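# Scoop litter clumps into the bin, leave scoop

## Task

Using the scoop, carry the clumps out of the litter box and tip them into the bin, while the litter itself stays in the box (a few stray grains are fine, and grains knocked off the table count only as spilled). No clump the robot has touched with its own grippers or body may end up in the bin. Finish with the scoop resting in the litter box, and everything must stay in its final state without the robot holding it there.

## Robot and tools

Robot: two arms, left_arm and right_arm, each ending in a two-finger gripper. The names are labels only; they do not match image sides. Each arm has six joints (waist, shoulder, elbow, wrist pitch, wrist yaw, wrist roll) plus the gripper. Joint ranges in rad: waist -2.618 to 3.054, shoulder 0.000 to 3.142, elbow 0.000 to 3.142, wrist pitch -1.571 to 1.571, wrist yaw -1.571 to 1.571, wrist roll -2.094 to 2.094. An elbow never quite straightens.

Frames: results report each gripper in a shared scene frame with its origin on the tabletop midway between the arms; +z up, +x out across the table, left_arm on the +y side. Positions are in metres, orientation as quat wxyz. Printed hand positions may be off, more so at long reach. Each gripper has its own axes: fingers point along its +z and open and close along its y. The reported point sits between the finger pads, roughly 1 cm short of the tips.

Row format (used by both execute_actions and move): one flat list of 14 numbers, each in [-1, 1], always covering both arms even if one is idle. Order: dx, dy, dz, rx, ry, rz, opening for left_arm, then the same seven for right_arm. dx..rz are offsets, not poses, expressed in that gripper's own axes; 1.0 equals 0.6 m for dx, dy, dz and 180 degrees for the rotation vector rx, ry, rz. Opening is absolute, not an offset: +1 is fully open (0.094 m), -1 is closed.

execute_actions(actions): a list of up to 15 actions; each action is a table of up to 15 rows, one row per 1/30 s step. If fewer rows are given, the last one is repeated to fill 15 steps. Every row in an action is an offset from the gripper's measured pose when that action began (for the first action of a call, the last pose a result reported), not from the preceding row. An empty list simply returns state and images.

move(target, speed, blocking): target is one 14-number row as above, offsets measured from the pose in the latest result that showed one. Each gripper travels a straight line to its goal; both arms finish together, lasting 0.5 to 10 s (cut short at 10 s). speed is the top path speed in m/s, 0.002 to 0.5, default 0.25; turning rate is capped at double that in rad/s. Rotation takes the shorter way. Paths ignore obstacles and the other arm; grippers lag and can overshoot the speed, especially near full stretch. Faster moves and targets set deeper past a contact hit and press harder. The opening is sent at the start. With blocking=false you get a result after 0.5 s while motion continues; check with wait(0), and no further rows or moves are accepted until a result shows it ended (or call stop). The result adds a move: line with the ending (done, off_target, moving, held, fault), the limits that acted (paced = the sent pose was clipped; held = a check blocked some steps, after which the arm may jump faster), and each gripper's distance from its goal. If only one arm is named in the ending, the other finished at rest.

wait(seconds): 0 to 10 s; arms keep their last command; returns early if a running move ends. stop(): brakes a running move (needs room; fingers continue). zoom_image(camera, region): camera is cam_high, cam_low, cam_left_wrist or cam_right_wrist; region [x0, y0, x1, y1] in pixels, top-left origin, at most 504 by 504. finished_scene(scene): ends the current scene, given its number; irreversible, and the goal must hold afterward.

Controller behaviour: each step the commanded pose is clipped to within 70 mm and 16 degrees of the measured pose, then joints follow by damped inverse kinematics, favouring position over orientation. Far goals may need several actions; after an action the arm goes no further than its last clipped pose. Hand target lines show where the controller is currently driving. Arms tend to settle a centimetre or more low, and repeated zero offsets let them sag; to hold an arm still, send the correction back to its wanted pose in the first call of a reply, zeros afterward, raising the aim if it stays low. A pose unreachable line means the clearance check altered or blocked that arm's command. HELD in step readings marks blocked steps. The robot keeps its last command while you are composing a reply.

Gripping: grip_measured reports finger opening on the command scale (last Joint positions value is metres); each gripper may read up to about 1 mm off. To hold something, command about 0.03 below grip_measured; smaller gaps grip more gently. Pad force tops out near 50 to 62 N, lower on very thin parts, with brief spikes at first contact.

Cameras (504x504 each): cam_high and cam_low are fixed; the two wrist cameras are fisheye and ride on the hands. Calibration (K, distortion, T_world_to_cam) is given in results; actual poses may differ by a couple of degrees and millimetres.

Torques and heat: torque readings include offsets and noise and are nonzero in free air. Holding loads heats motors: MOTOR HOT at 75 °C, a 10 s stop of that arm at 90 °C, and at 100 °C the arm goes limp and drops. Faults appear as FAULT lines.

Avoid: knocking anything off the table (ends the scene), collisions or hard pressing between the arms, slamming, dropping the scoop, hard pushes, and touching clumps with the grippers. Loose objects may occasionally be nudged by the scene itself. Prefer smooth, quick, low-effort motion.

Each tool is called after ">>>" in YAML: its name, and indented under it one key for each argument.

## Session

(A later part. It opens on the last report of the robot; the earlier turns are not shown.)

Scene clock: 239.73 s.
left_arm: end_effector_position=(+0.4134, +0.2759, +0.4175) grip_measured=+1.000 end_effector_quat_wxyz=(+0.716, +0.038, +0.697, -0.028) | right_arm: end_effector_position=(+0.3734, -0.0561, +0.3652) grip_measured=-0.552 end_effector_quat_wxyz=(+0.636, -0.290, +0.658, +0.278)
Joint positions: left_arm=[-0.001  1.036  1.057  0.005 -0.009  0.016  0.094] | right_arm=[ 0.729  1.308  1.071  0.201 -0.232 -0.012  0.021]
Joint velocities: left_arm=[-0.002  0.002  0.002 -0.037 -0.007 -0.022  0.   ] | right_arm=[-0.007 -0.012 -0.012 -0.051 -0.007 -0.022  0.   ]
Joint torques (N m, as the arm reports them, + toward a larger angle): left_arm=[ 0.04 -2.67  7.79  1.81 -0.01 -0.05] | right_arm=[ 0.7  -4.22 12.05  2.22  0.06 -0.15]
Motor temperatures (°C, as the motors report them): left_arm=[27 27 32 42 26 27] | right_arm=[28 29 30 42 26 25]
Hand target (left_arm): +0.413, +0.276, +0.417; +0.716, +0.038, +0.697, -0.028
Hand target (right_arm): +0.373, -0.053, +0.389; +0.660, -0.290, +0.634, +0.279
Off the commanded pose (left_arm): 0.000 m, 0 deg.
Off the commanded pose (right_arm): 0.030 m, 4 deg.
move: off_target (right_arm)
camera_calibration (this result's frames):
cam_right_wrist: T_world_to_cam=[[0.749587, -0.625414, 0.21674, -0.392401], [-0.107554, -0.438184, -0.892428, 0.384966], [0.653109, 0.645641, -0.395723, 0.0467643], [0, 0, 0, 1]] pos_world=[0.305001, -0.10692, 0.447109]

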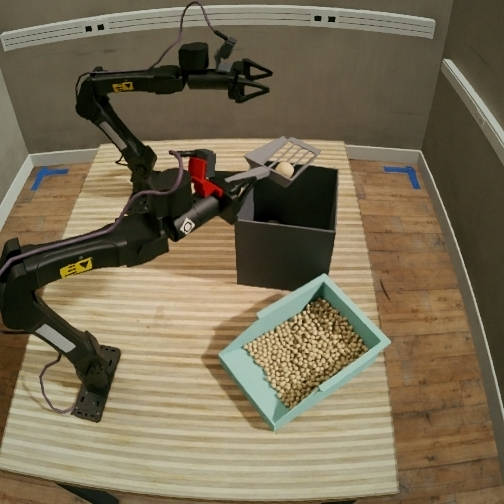

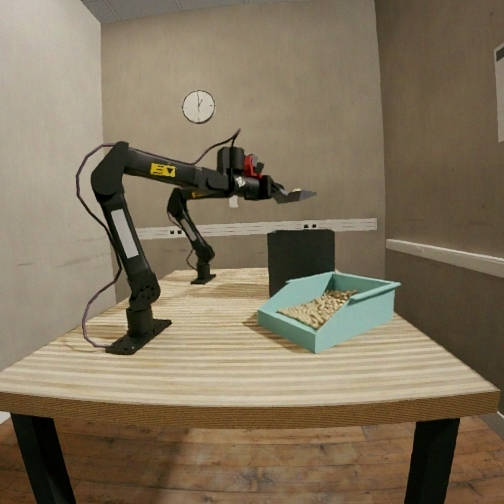

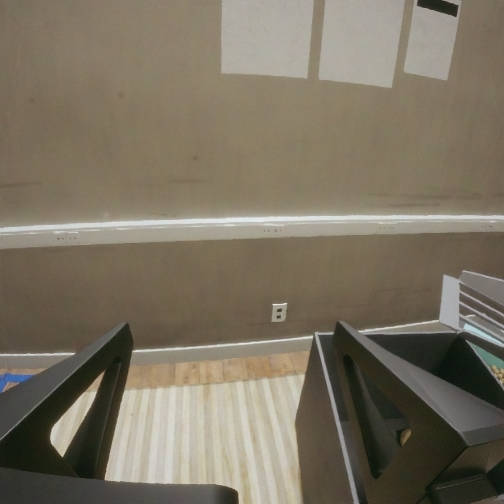

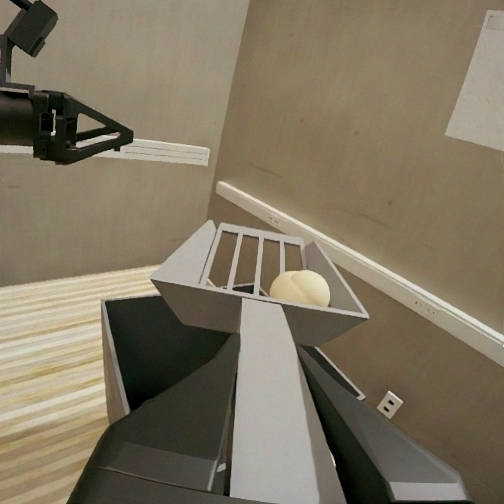

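>>> move:
  target: [0,0,0,0,0,0,1,-0.02,0.02,-0.03,0,0.24,0,-0.65]
  speed: 0.15

>>> move:
  target: [0,0,0,0,0,0,1,-0.02,0,-0.03,0,-0.14,0,-0.65]

Scene clock: 243.17 s.
left_arm: end_effector_position=(+0.4134, +0.2759, +0.4175) grip_measured=+1.000 end_effector_quat_wxyz=(+0.716, +0.038, +0.697, -0.028) | right_arm: end_effector_position=(+0.3549, -0.0653, +0.3732) grip_measured=-0.552 end_effector_quat_wxyz=(+0.347, -0.363, +0.853, +0.144)
Joint positions: left_arm=[-0.001  1.036  1.057  0.005 -0.009  0.016  0.094] | right_arm=[ 0.79   1.784  2.312 -1.333 -0.097 -0.109  0.021]
Joint velocities: left_arm=[-0.007 -0.002 -0.007  0.007 -0.037 -0.022  0.   ] | right_arm=[-0.027 -0.017  0.002 -0.066 -0.007 -0.037 -0.   ]
Joint torques (N m, as the arm reports them, + toward a larger angle): left_arm=[-0.15 -2.8   7.87  1.83 -0.02 -0.05] | right_arm=[ 0.92 -6.23  9.05  1.43  0.03 -0.12]
Motor temperatures (°C, as the motors report them): left_arm=[27 27 32 42 26 27] | right_arm=[28 29 31 42 26 25]
Hand target (left_arm): +0.413, +0.276, +0.417; +0.716, +0.038, +0.697, -0.028
Hand target (right_arm): +0.353, -0.060, +0.378; +0.352, -0.372, +0.847, +0.145
Off the commanded pose (left_arm): 0.000 m, 0 deg.
Off the commanded pose (right_arm): 0.007 m, 2 deg.
move: done
camera_calibration (this result's frames):
cam_right_wrist: T_world_to_cam=[[0.827767, -0.546393, 0.127503, -0.375357], [-0.471628, -0.800699, -0.369388, 0.296377], [0.303923, 0.245633, -0.920487, 0.361592], [0, 0, 0, 1]] pos_world=[0.340592, -0.0566019, 0.490178]

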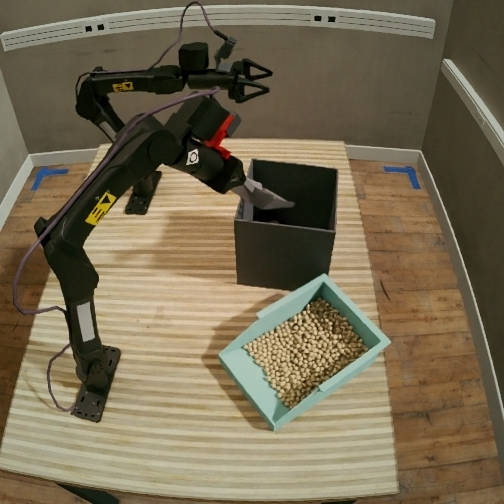

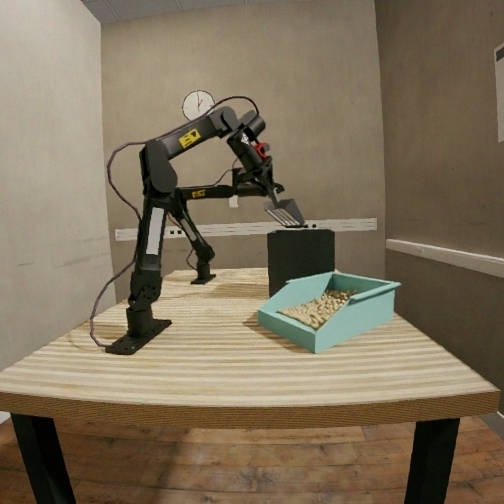

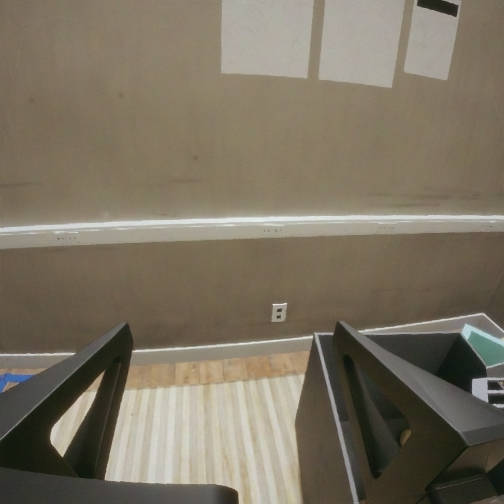

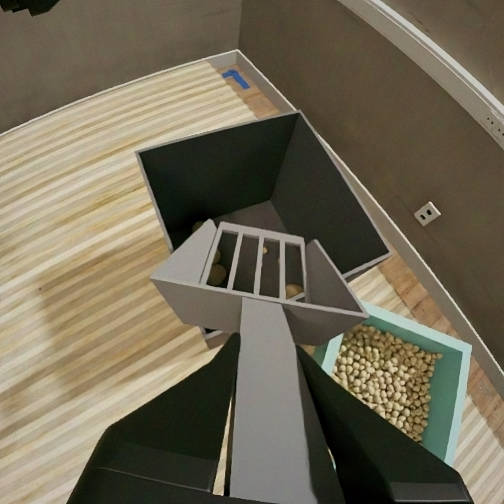

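Scene clock: 244.80 s.
left_arm: end_effector_position=(+0.4134, +0.2759, +0.4175) grip_measured=+1.000 end_effector_quat_wxyz=(+0.716, +0.038, +0.697, -0.028) | right_arm: end_effector_position=(+0.3539, -0.0626, +0.3855) grip_measured=-0.552 end_effector_quat_wxyz=(+0.511, -0.330, +0.763, +0.217)
Joint positions: left_arm=[-0.001  1.036  1.057  0.005 -0.009  0.016  0.094] | right_arm=[ 0.771  1.388  1.569 -0.58  -0.16  -0.073  0.021]
Joint velocities: left_arm=[ 0.007 -0.012 -0.032  0.037  0.007  0.037  0.   ] | right_arm=[ 0.007  0.017 -0.002  0.007  0.007  0.081 -0.   ]
Joint torques (N m, as the arm reports them, + toward a larger angle): left_arm=[ 0.03 -2.74  7.92  1.83 -0.01 -0.04] | right_arm=[-0.84 -6.92  6.56  1.99 -0.06  0.14]
Motor temperatures (°C, as the motors report them): left_arm=[27 27 32 42 26 27] | right_arm=[28 29 31 42 26 25]
Hand target (left_arm): +0.413, +0.276, +0.417; +0.716, +0.038, +0.697, -0.028
Hand target (right_arm): +0.352, -0.068, +0.394; +0.523, -0.322, +0.757, +0.224
Off the commanded pose (left_arm): 0.000 m, 0 deg.
Off the commanded pose (right_arm): 0.011 m, 2 deg.
move: off_target (right_arm)
camera_calibration (this result's frames):
cam_right_wrist: T_world_to_cam=[[0.789978, -0.583332, 0.188836, -0.387175], [-0.310978, -0.646626, -0.696539, 0.381496], [0.52842, 0.491526, -0.692224, 0.220538], [0, 0, 0, 1]] pos_world=[0.30796, -0.0875663, 0.491501]

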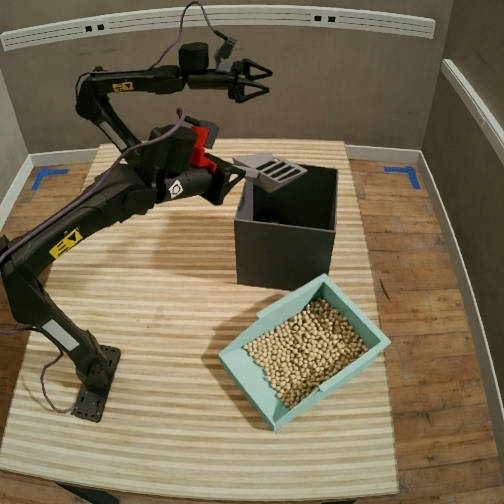

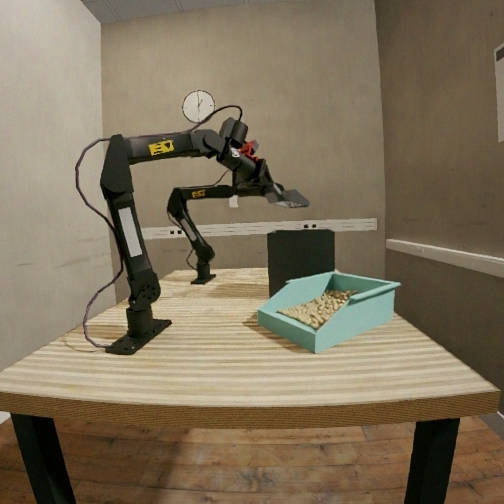

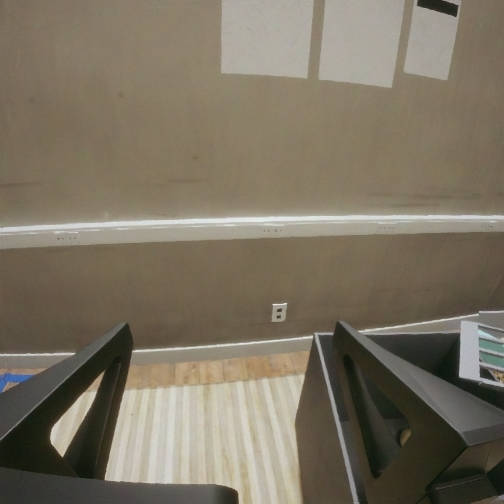

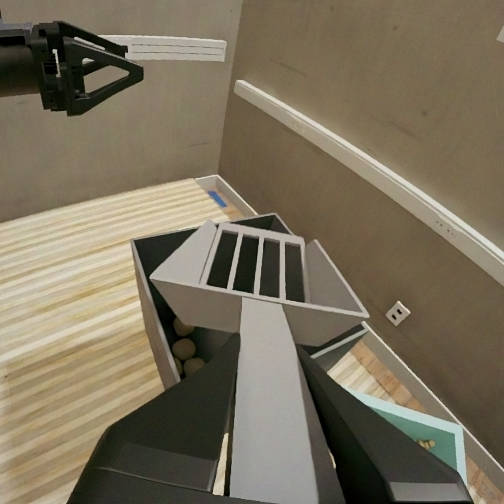

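>>> move:
  target: [0,0,0,0,0,0,1,0.07,-0.365,-0.172,0.07,0,0.03,-0.65]
  speed: 0.2

>>> move:
  target: [0,0,0,0,0,0,1,0.4,0,0.17,0,-0.03,0,-0.65]
  speed: 0.1

Scene clock: 246.87 s.
left_arm: end_effector_position=(+0.4134, +0.2759, +0.4175) grip_measured=+1.000 end_effector_quat_wxyz=(+0.716, +0.038, +0.697, -0.028) | right_arm: end_effector_position=(+0.4403, -0.2949, +0.3790) grip_measured=-0.552 end_effector_quat_wxyz=(+0.525, -0.227, +0.805, +0.158)
Joint positions: left_arm=[-0.001  1.036  1.057  0.005 -0.009  0.016  0.094] | right_arm=[-0.018  1.451  1.638 -0.71  -0.648 -0.319  0.021]
Joint velocities: left_arm=[-0.027 -0.002 -0.007  0.007 -0.037 -0.081  0.   ] | right_arm=[-0.012 -0.022  0.007 -0.022 -0.007 -0.066 -0.001]
Joint torques (N m, as the arm reports them, + toward a larger angle): left_arm=[-0.02 -2.68  7.86  1.78  0.02 -0.06] | right_arm=[-0.6  -4.81 10.57  1.65 -0.25 -0.11]
Motor temperatures (°C, as the motors report them): left_arm=[27 27 32 42 26 27] | right_arm=[28 29 31 42 26 25]
Hand target (left_arm): +0.413, +0.276, +0.417; +0.716, +0.038, +0.697, -0.028
Hand target (right_arm): +0.440, -0.295, +0.389; +0.533, -0.235, +0.797, +0.158
Off the commanded pose (left_arm): 0.000 m, 0 deg.
Off the commanded pose (right_arm): 0.009 m, 2 deg.
move: done
camera_calibration (this result's frames):
cam_right_wrist: T_world_to_cam=[[0.623255, -0.76393, 0.167228, -0.561378], [-0.479472, -0.542223, -0.690001, 0.356188], [0.617787, 0.349865, -0.704226, 0.207993], [0, 0, 0, 1]] pos_world=[0.392168, -0.30849, 0.486123]

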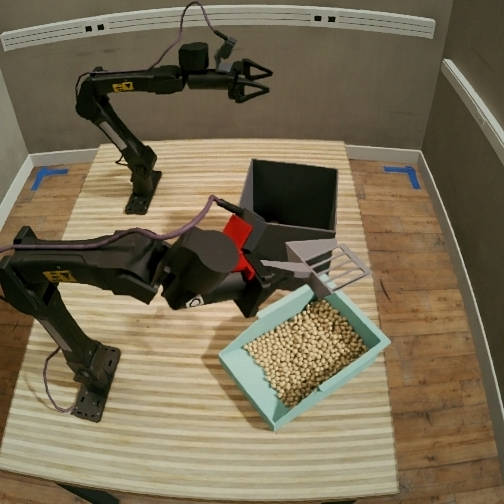

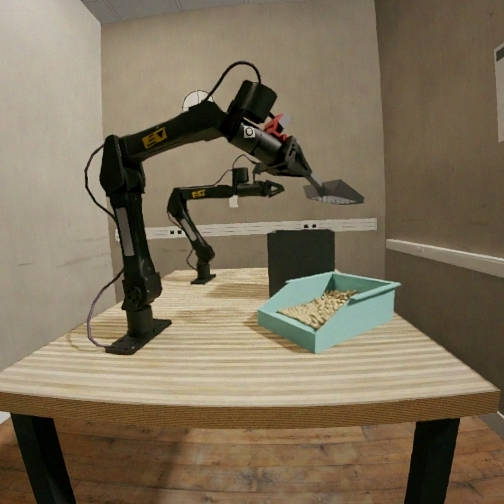

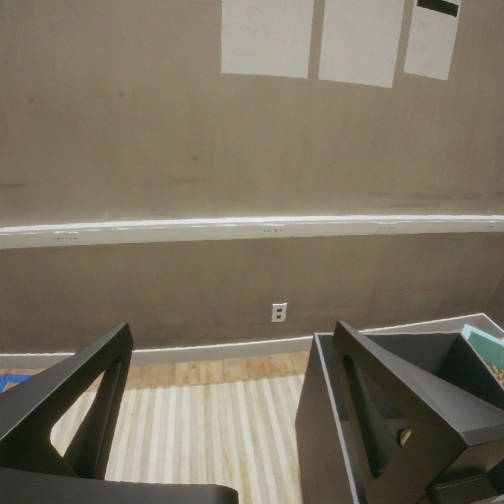

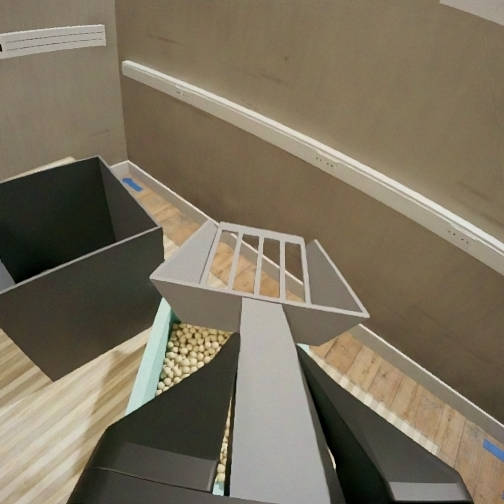

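Scene clock: 250.13 s.
left_arm: end_effector_position=(+0.4134, +0.2759, +0.4175) grip_measured=+1.000 end_effector_quat_wxyz=(+0.716, +0.038, +0.697, -0.028) | right_arm: end_effector_position=(+0.4400, -0.2912, +0.1255) grip_measured=-0.552 end_effector_quat_wxyz=(+0.566, -0.227, +0.776, +0.162)
Joint positions: left_arm=[-0.001  1.036  1.057  0.005 -0.009  0.016  0.094] | right_arm=[-0.018  1.596  0.589  0.605 -0.674 -0.265  0.021]
Joint velocities: left_arm=[ 0.002  0.002 -0.012 -0.022  0.007 -0.051  0.   ] | right_arm=[-0.007 -0.012 -0.007 -0.037 -0.022 -0.037  0.001]
Joint torques (N m, as the arm reports them, + toward a larger angle): left_arm=[ 0.21 -2.84  8.1   1.82  0.01 -0.01] | right_arm=[-0.89 -5.12  5.    1.9  -0.26  0.11]
Motor temperatures (°C, as the motors report them): left_arm=[27 27 32 42 26 27] | right_arm=[28 29 31 42 26 25]
Hand target (left_arm): +0.413, +0.276, +0.417; +0.716, +0.038, +0.697, -0.028
Hand target (right_arm): +0.437, -0.294, +0.119; +0.562, -0.220, +0.779, +0.169
Off the commanded pose (left_arm): 0.000 m, 0 deg.
Off the commanded pose (right_arm): 0.008 m, 1 deg.
move: done
camera_calibration (this result's frames):
cam_right_wrist: T_world_to_cam=[[0.609143, -0.767975, 0.197888, -0.514738], [-0.409102, -0.51805, -0.751172, 0.166867], [0.679397, 0.376615, -0.629747, -0.00033957], [0, 0, 0, 1]] pos_world=[0.382046, -0.308733, 0.226992]

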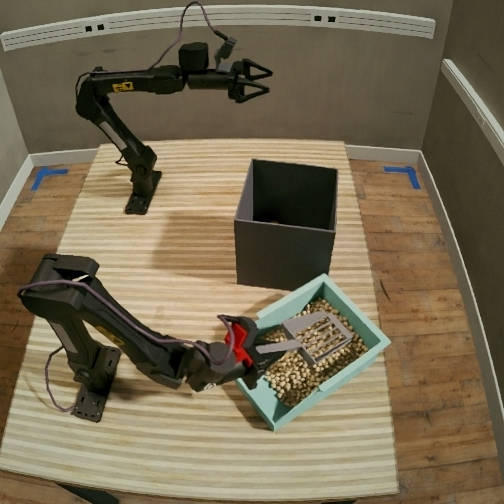

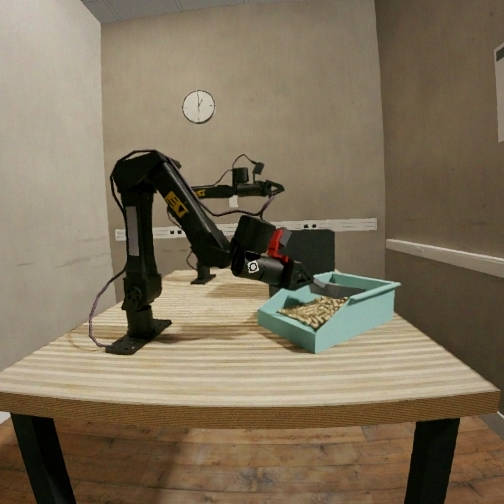

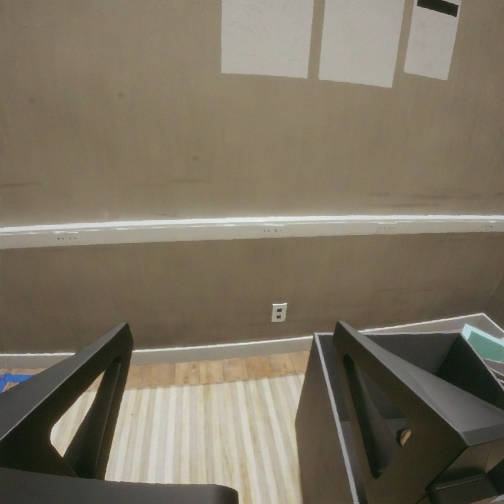

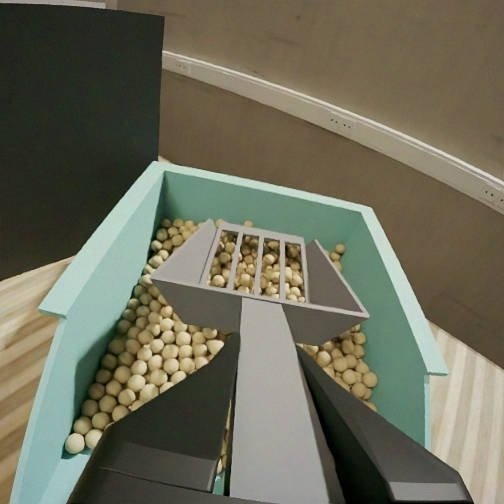

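>>> move:
  target: [0,0,0,0,0,0,1,0.055,0,0.015,0,0,0,-0.65]
  speed: 0.04

>>> move:
  target: [0,0,0,0,0,0,1,0,0,0,0,0,0,0.2]

>>> move:
  target: [0,0,0,0,0,0,1,-0.03,0,-0.18,0,0,0,0.2]
  speed: 0.1

Scene clock: 251.67 s.
left_arm: end_effector_position=(+0.4134, +0.2759, +0.4175) grip_measured=+1.000 end_effector_quat_wxyz=(+0.716, +0.038, +0.697, -0.028) | right_arm: end_effector_position=(+0.4444, -0.2915, +0.1041) grip_measured=-0.552 end_effector_quat_wxyz=(+0.577, -0.231, +0.767, +0.158)
Joint positions: left_arm=[-0.001  1.036  1.057  0.005 -0.009  0.016  0.094] | right_arm=[-0.018  1.71   0.555  0.782 -0.676 -0.264  0.021]
Joint velocities: left_arm=[ 0.012 -0.007 -0.002  0.007  0.051 -0.081  0.   ] | right_arm=[ 0.022  0.007 -0.022  0.081  0.022 -0.022 -0.   ]
Joint torques (N m, as the arm reports them, + toward a larger angle): left_arm=[-0.01 -3.01  8.1   1.82  0.   -0.01] | right_arm=[-0.53 -5.07  4.12  1.81 -0.11 -0.05]
Motor temperatures (°C, as the motors report them): left_arm=[27 27 32 42 26 27] | right_arm=[28 29 30 42 26 25]
Hand target (left_arm): +0.413, +0.276, +0.417; +0.716, +0.038, +0.697, -0.028
Hand target (right_arm): +0.439, -0.292, +0.092; +0.567, -0.227, +0.775, +0.162
Off the commanded pose (left_arm): 0.000 m, 0 deg.
Off the commanded pose (right_arm): 0.014 m, 2 deg.
move: off_target (right_arm)
camera_calibration (this result's frames):
cam_right_wrist: T_world_to_cam=[[0.604575, -0.766067, 0.218242, -0.512972], [-0.385862, -0.521352, -0.761119, 0.142193], [0.696849, 0.375943, -0.610793, -0.0265417], [0, 0, 0, 1]] pos_world=[0.383493, -0.308861, 0.203966]

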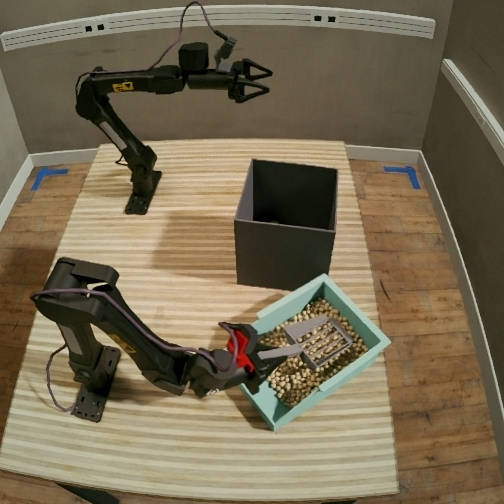

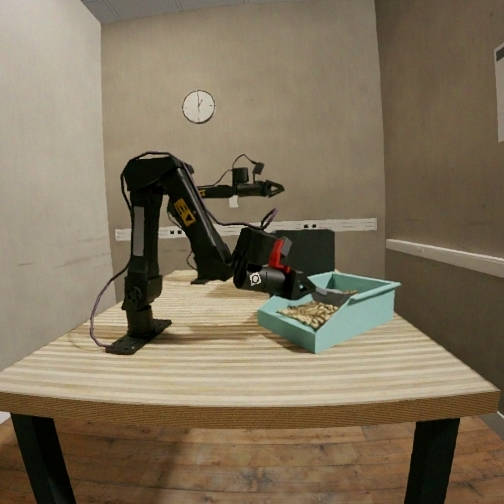

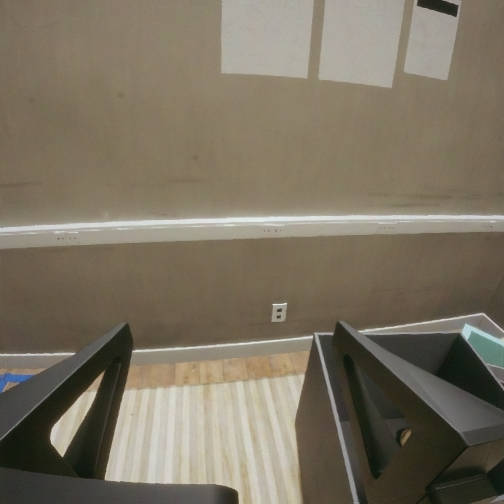

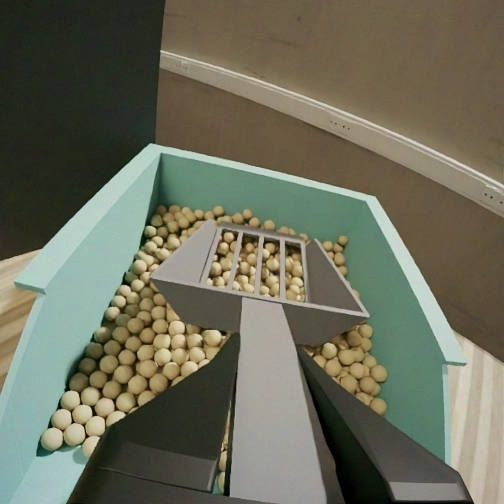

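Scene clock: 252.17 s.
left_arm: end_effector_position=(+0.4134, +0.2759, +0.4175) grip_measured=+1.000 end_effector_quat_wxyz=(+0.716, +0.038, +0.697, -0.028) | right_arm: end_effector_position=(+0.4444, -0.2915, +0.1044) grip_measured=+0.197 end_effector_quat_wxyz=(+0.578, -0.231, +0.767, +0.158)
Joint positions: left_arm=[-0.001  1.036  1.057  0.005 -0.009  0.016  0.094] | right_arm=[-0.018  1.71   0.555  0.783 -0.676 -0.264  0.056]
Joint velocities: left_arm=[-0.012  0.017  0.002 -0.051  0.066 -0.066  0.   ] | right_arm=[-0.022 -0.012 -0.007 -0.022 -0.066  0.066  0.001]
Joint torques (N m, as the arm reports them, + toward a larger angle): left_arm=[-0.01 -2.67  7.94  1.81  0.04 -0.03] | right_arm=[ 0.01 -6.35  5.93  1.73 -0.08  0.01]
Motor temperatures (°C, as the motors report them): left_arm=[27 27 32 42 26 27] | right_arm=[28 29 30 42 26 25]
Hand target (left_arm): +0.413, +0.276, +0.417; +0.716, +0.038, +0.697, -0.028
Hand target (right_arm): +0.444, -0.292, +0.104; +0.577, -0.231, +0.767, +0.158
Off the commanded pose (left_arm): 0.000 m, 0 deg.
Off the commanded pose (right_arm): 0.000 m, 0 deg.
move: done
camera_calibration (this result's frames):
cam_right_wrist: T_world_to_cam=[[0.604328, -0.76603, 0.219057, -0.513047], [-0.385001, -0.521483, -0.761466, 0.142004], [0.69754, 0.375838, -0.610069, -0.0268736], [0, 0, 0, 1]] pos_world=[0.383466, -0.308857, 0.204124]

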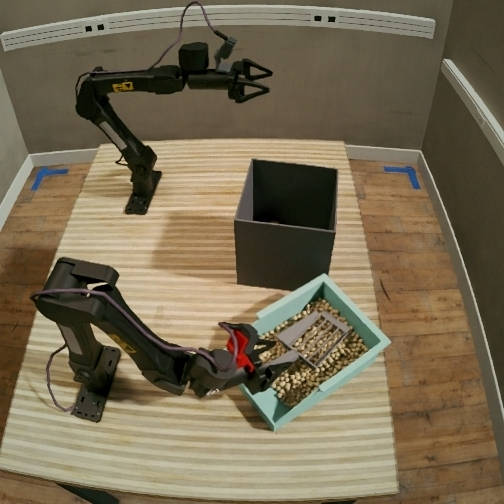

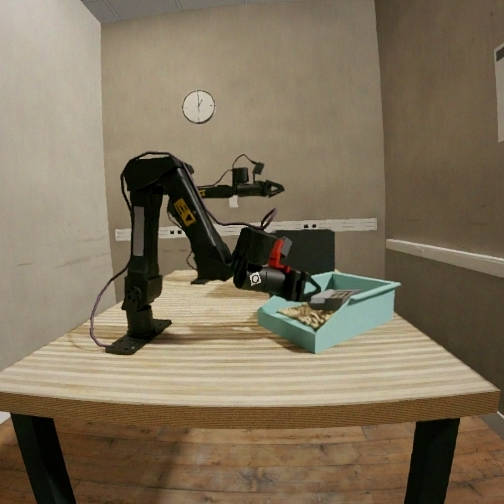

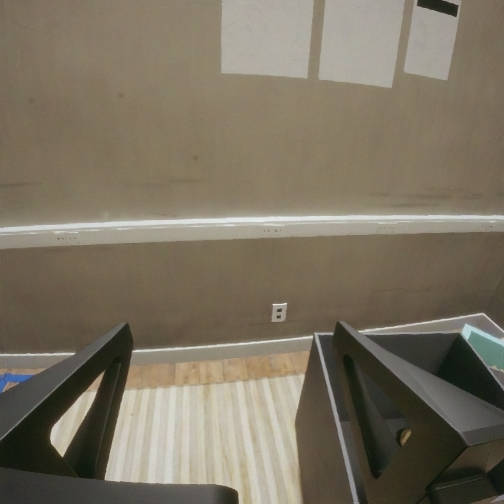

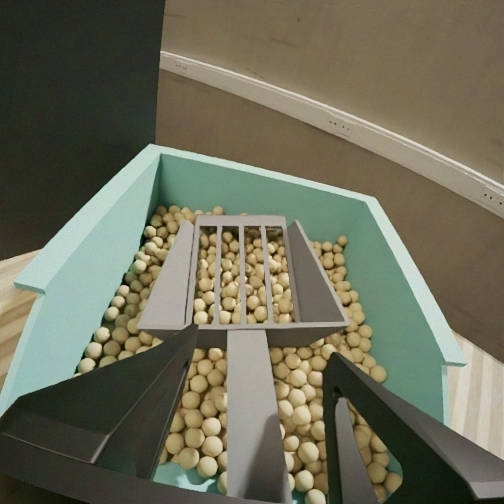

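Scene clock: 254.00 s.
left_arm: end_effector_position=(+0.4134, +0.2759, +0.4175) grip_measured=+1.000 end_effector_quat_wxyz=(+0.716, +0.038, +0.697, -0.028) | right_arm: end_effector_position=(+0.3669, -0.3439, +0.1505) grip_measured=+0.197 end_effector_quat_wxyz=(+0.578, -0.231, +0.767, +0.158)
Joint positions: left_arm=[-0.001  1.036  1.057  0.005 -0.009  0.016  0.094] | right_arm=[-0.314  1.272  0.463  0.305 -0.945 -0.447  0.056]
Joint velocities: left_arm=[ 0.007  0.007 -0.002 -0.022  0.022  0.051  0.   ] | right_arm=[-0.007  0.002  0.007  0.037 -0.037 -0.007  0.001]
Joint torques (N m, as the arm reports them, + toward a larger angle): left_arm=[ 0.04 -2.66  7.84  1.82  0.01 -0.04] | right_arm=[-0.92 -5.23  6.42  1.33 -0.33 -0.11]
Motor temperatures (°C, as the motors report them): left_arm=[27 27 32 42 26 27] | right_arm=[28 29 30 42 26 25]
Hand target (left_arm): +0.413, +0.276, +0.417; +0.716, +0.038, +0.697, -0.028
Hand target (right_arm): +0.362, -0.344, +0.151; +0.577, -0.231, +0.767, +0.159
Off the commanded pose (left_arm): 0.000 m, 0 deg.
Off the commanded pose (right_arm): 0.006 m, 0 deg.
move: done
camera_calibration (this result's frames):
cam_right_wrist: T_world_to_cam=[[0.603776, -0.766297, 0.219643, -0.516358], [-0.385211, -0.521698, -0.761212, 0.119958], [0.697902, 0.374992, -0.610175, 0.0746586], [0, 0, 0, 1]] pos_world=[0.305869, -0.361098, 0.250283]

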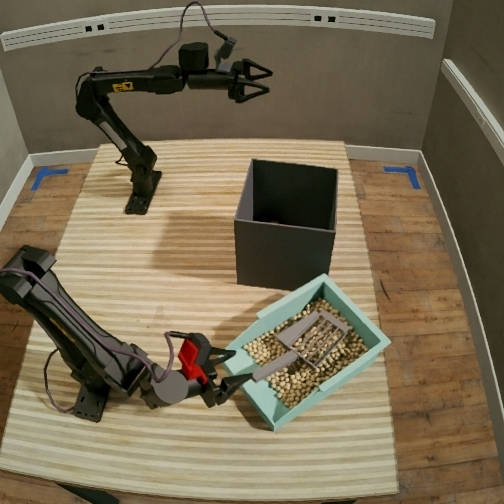

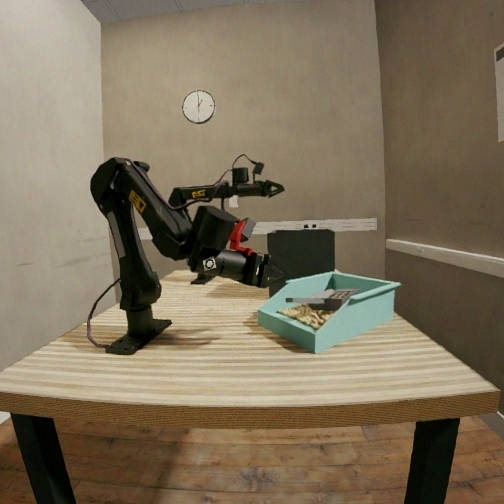

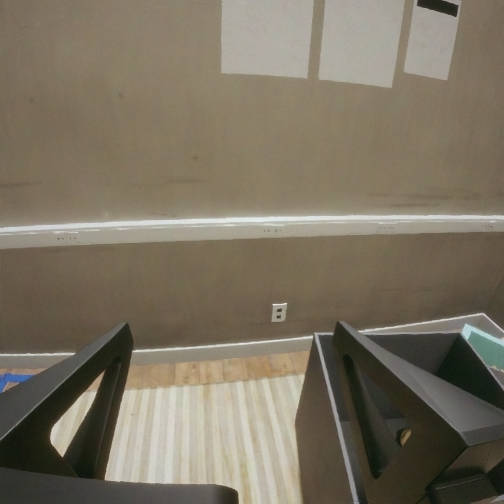

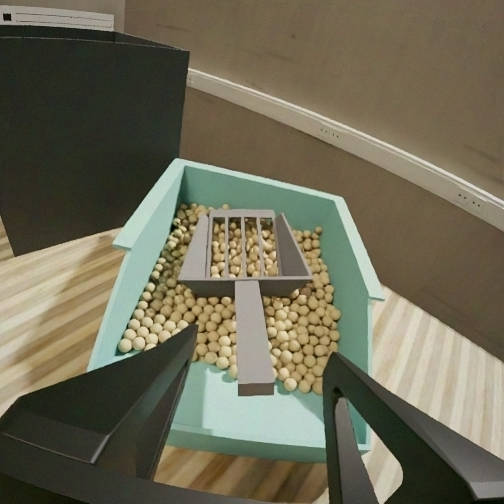

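>>> finished_scene:
  scene: 2

The scene is finished: the task was done.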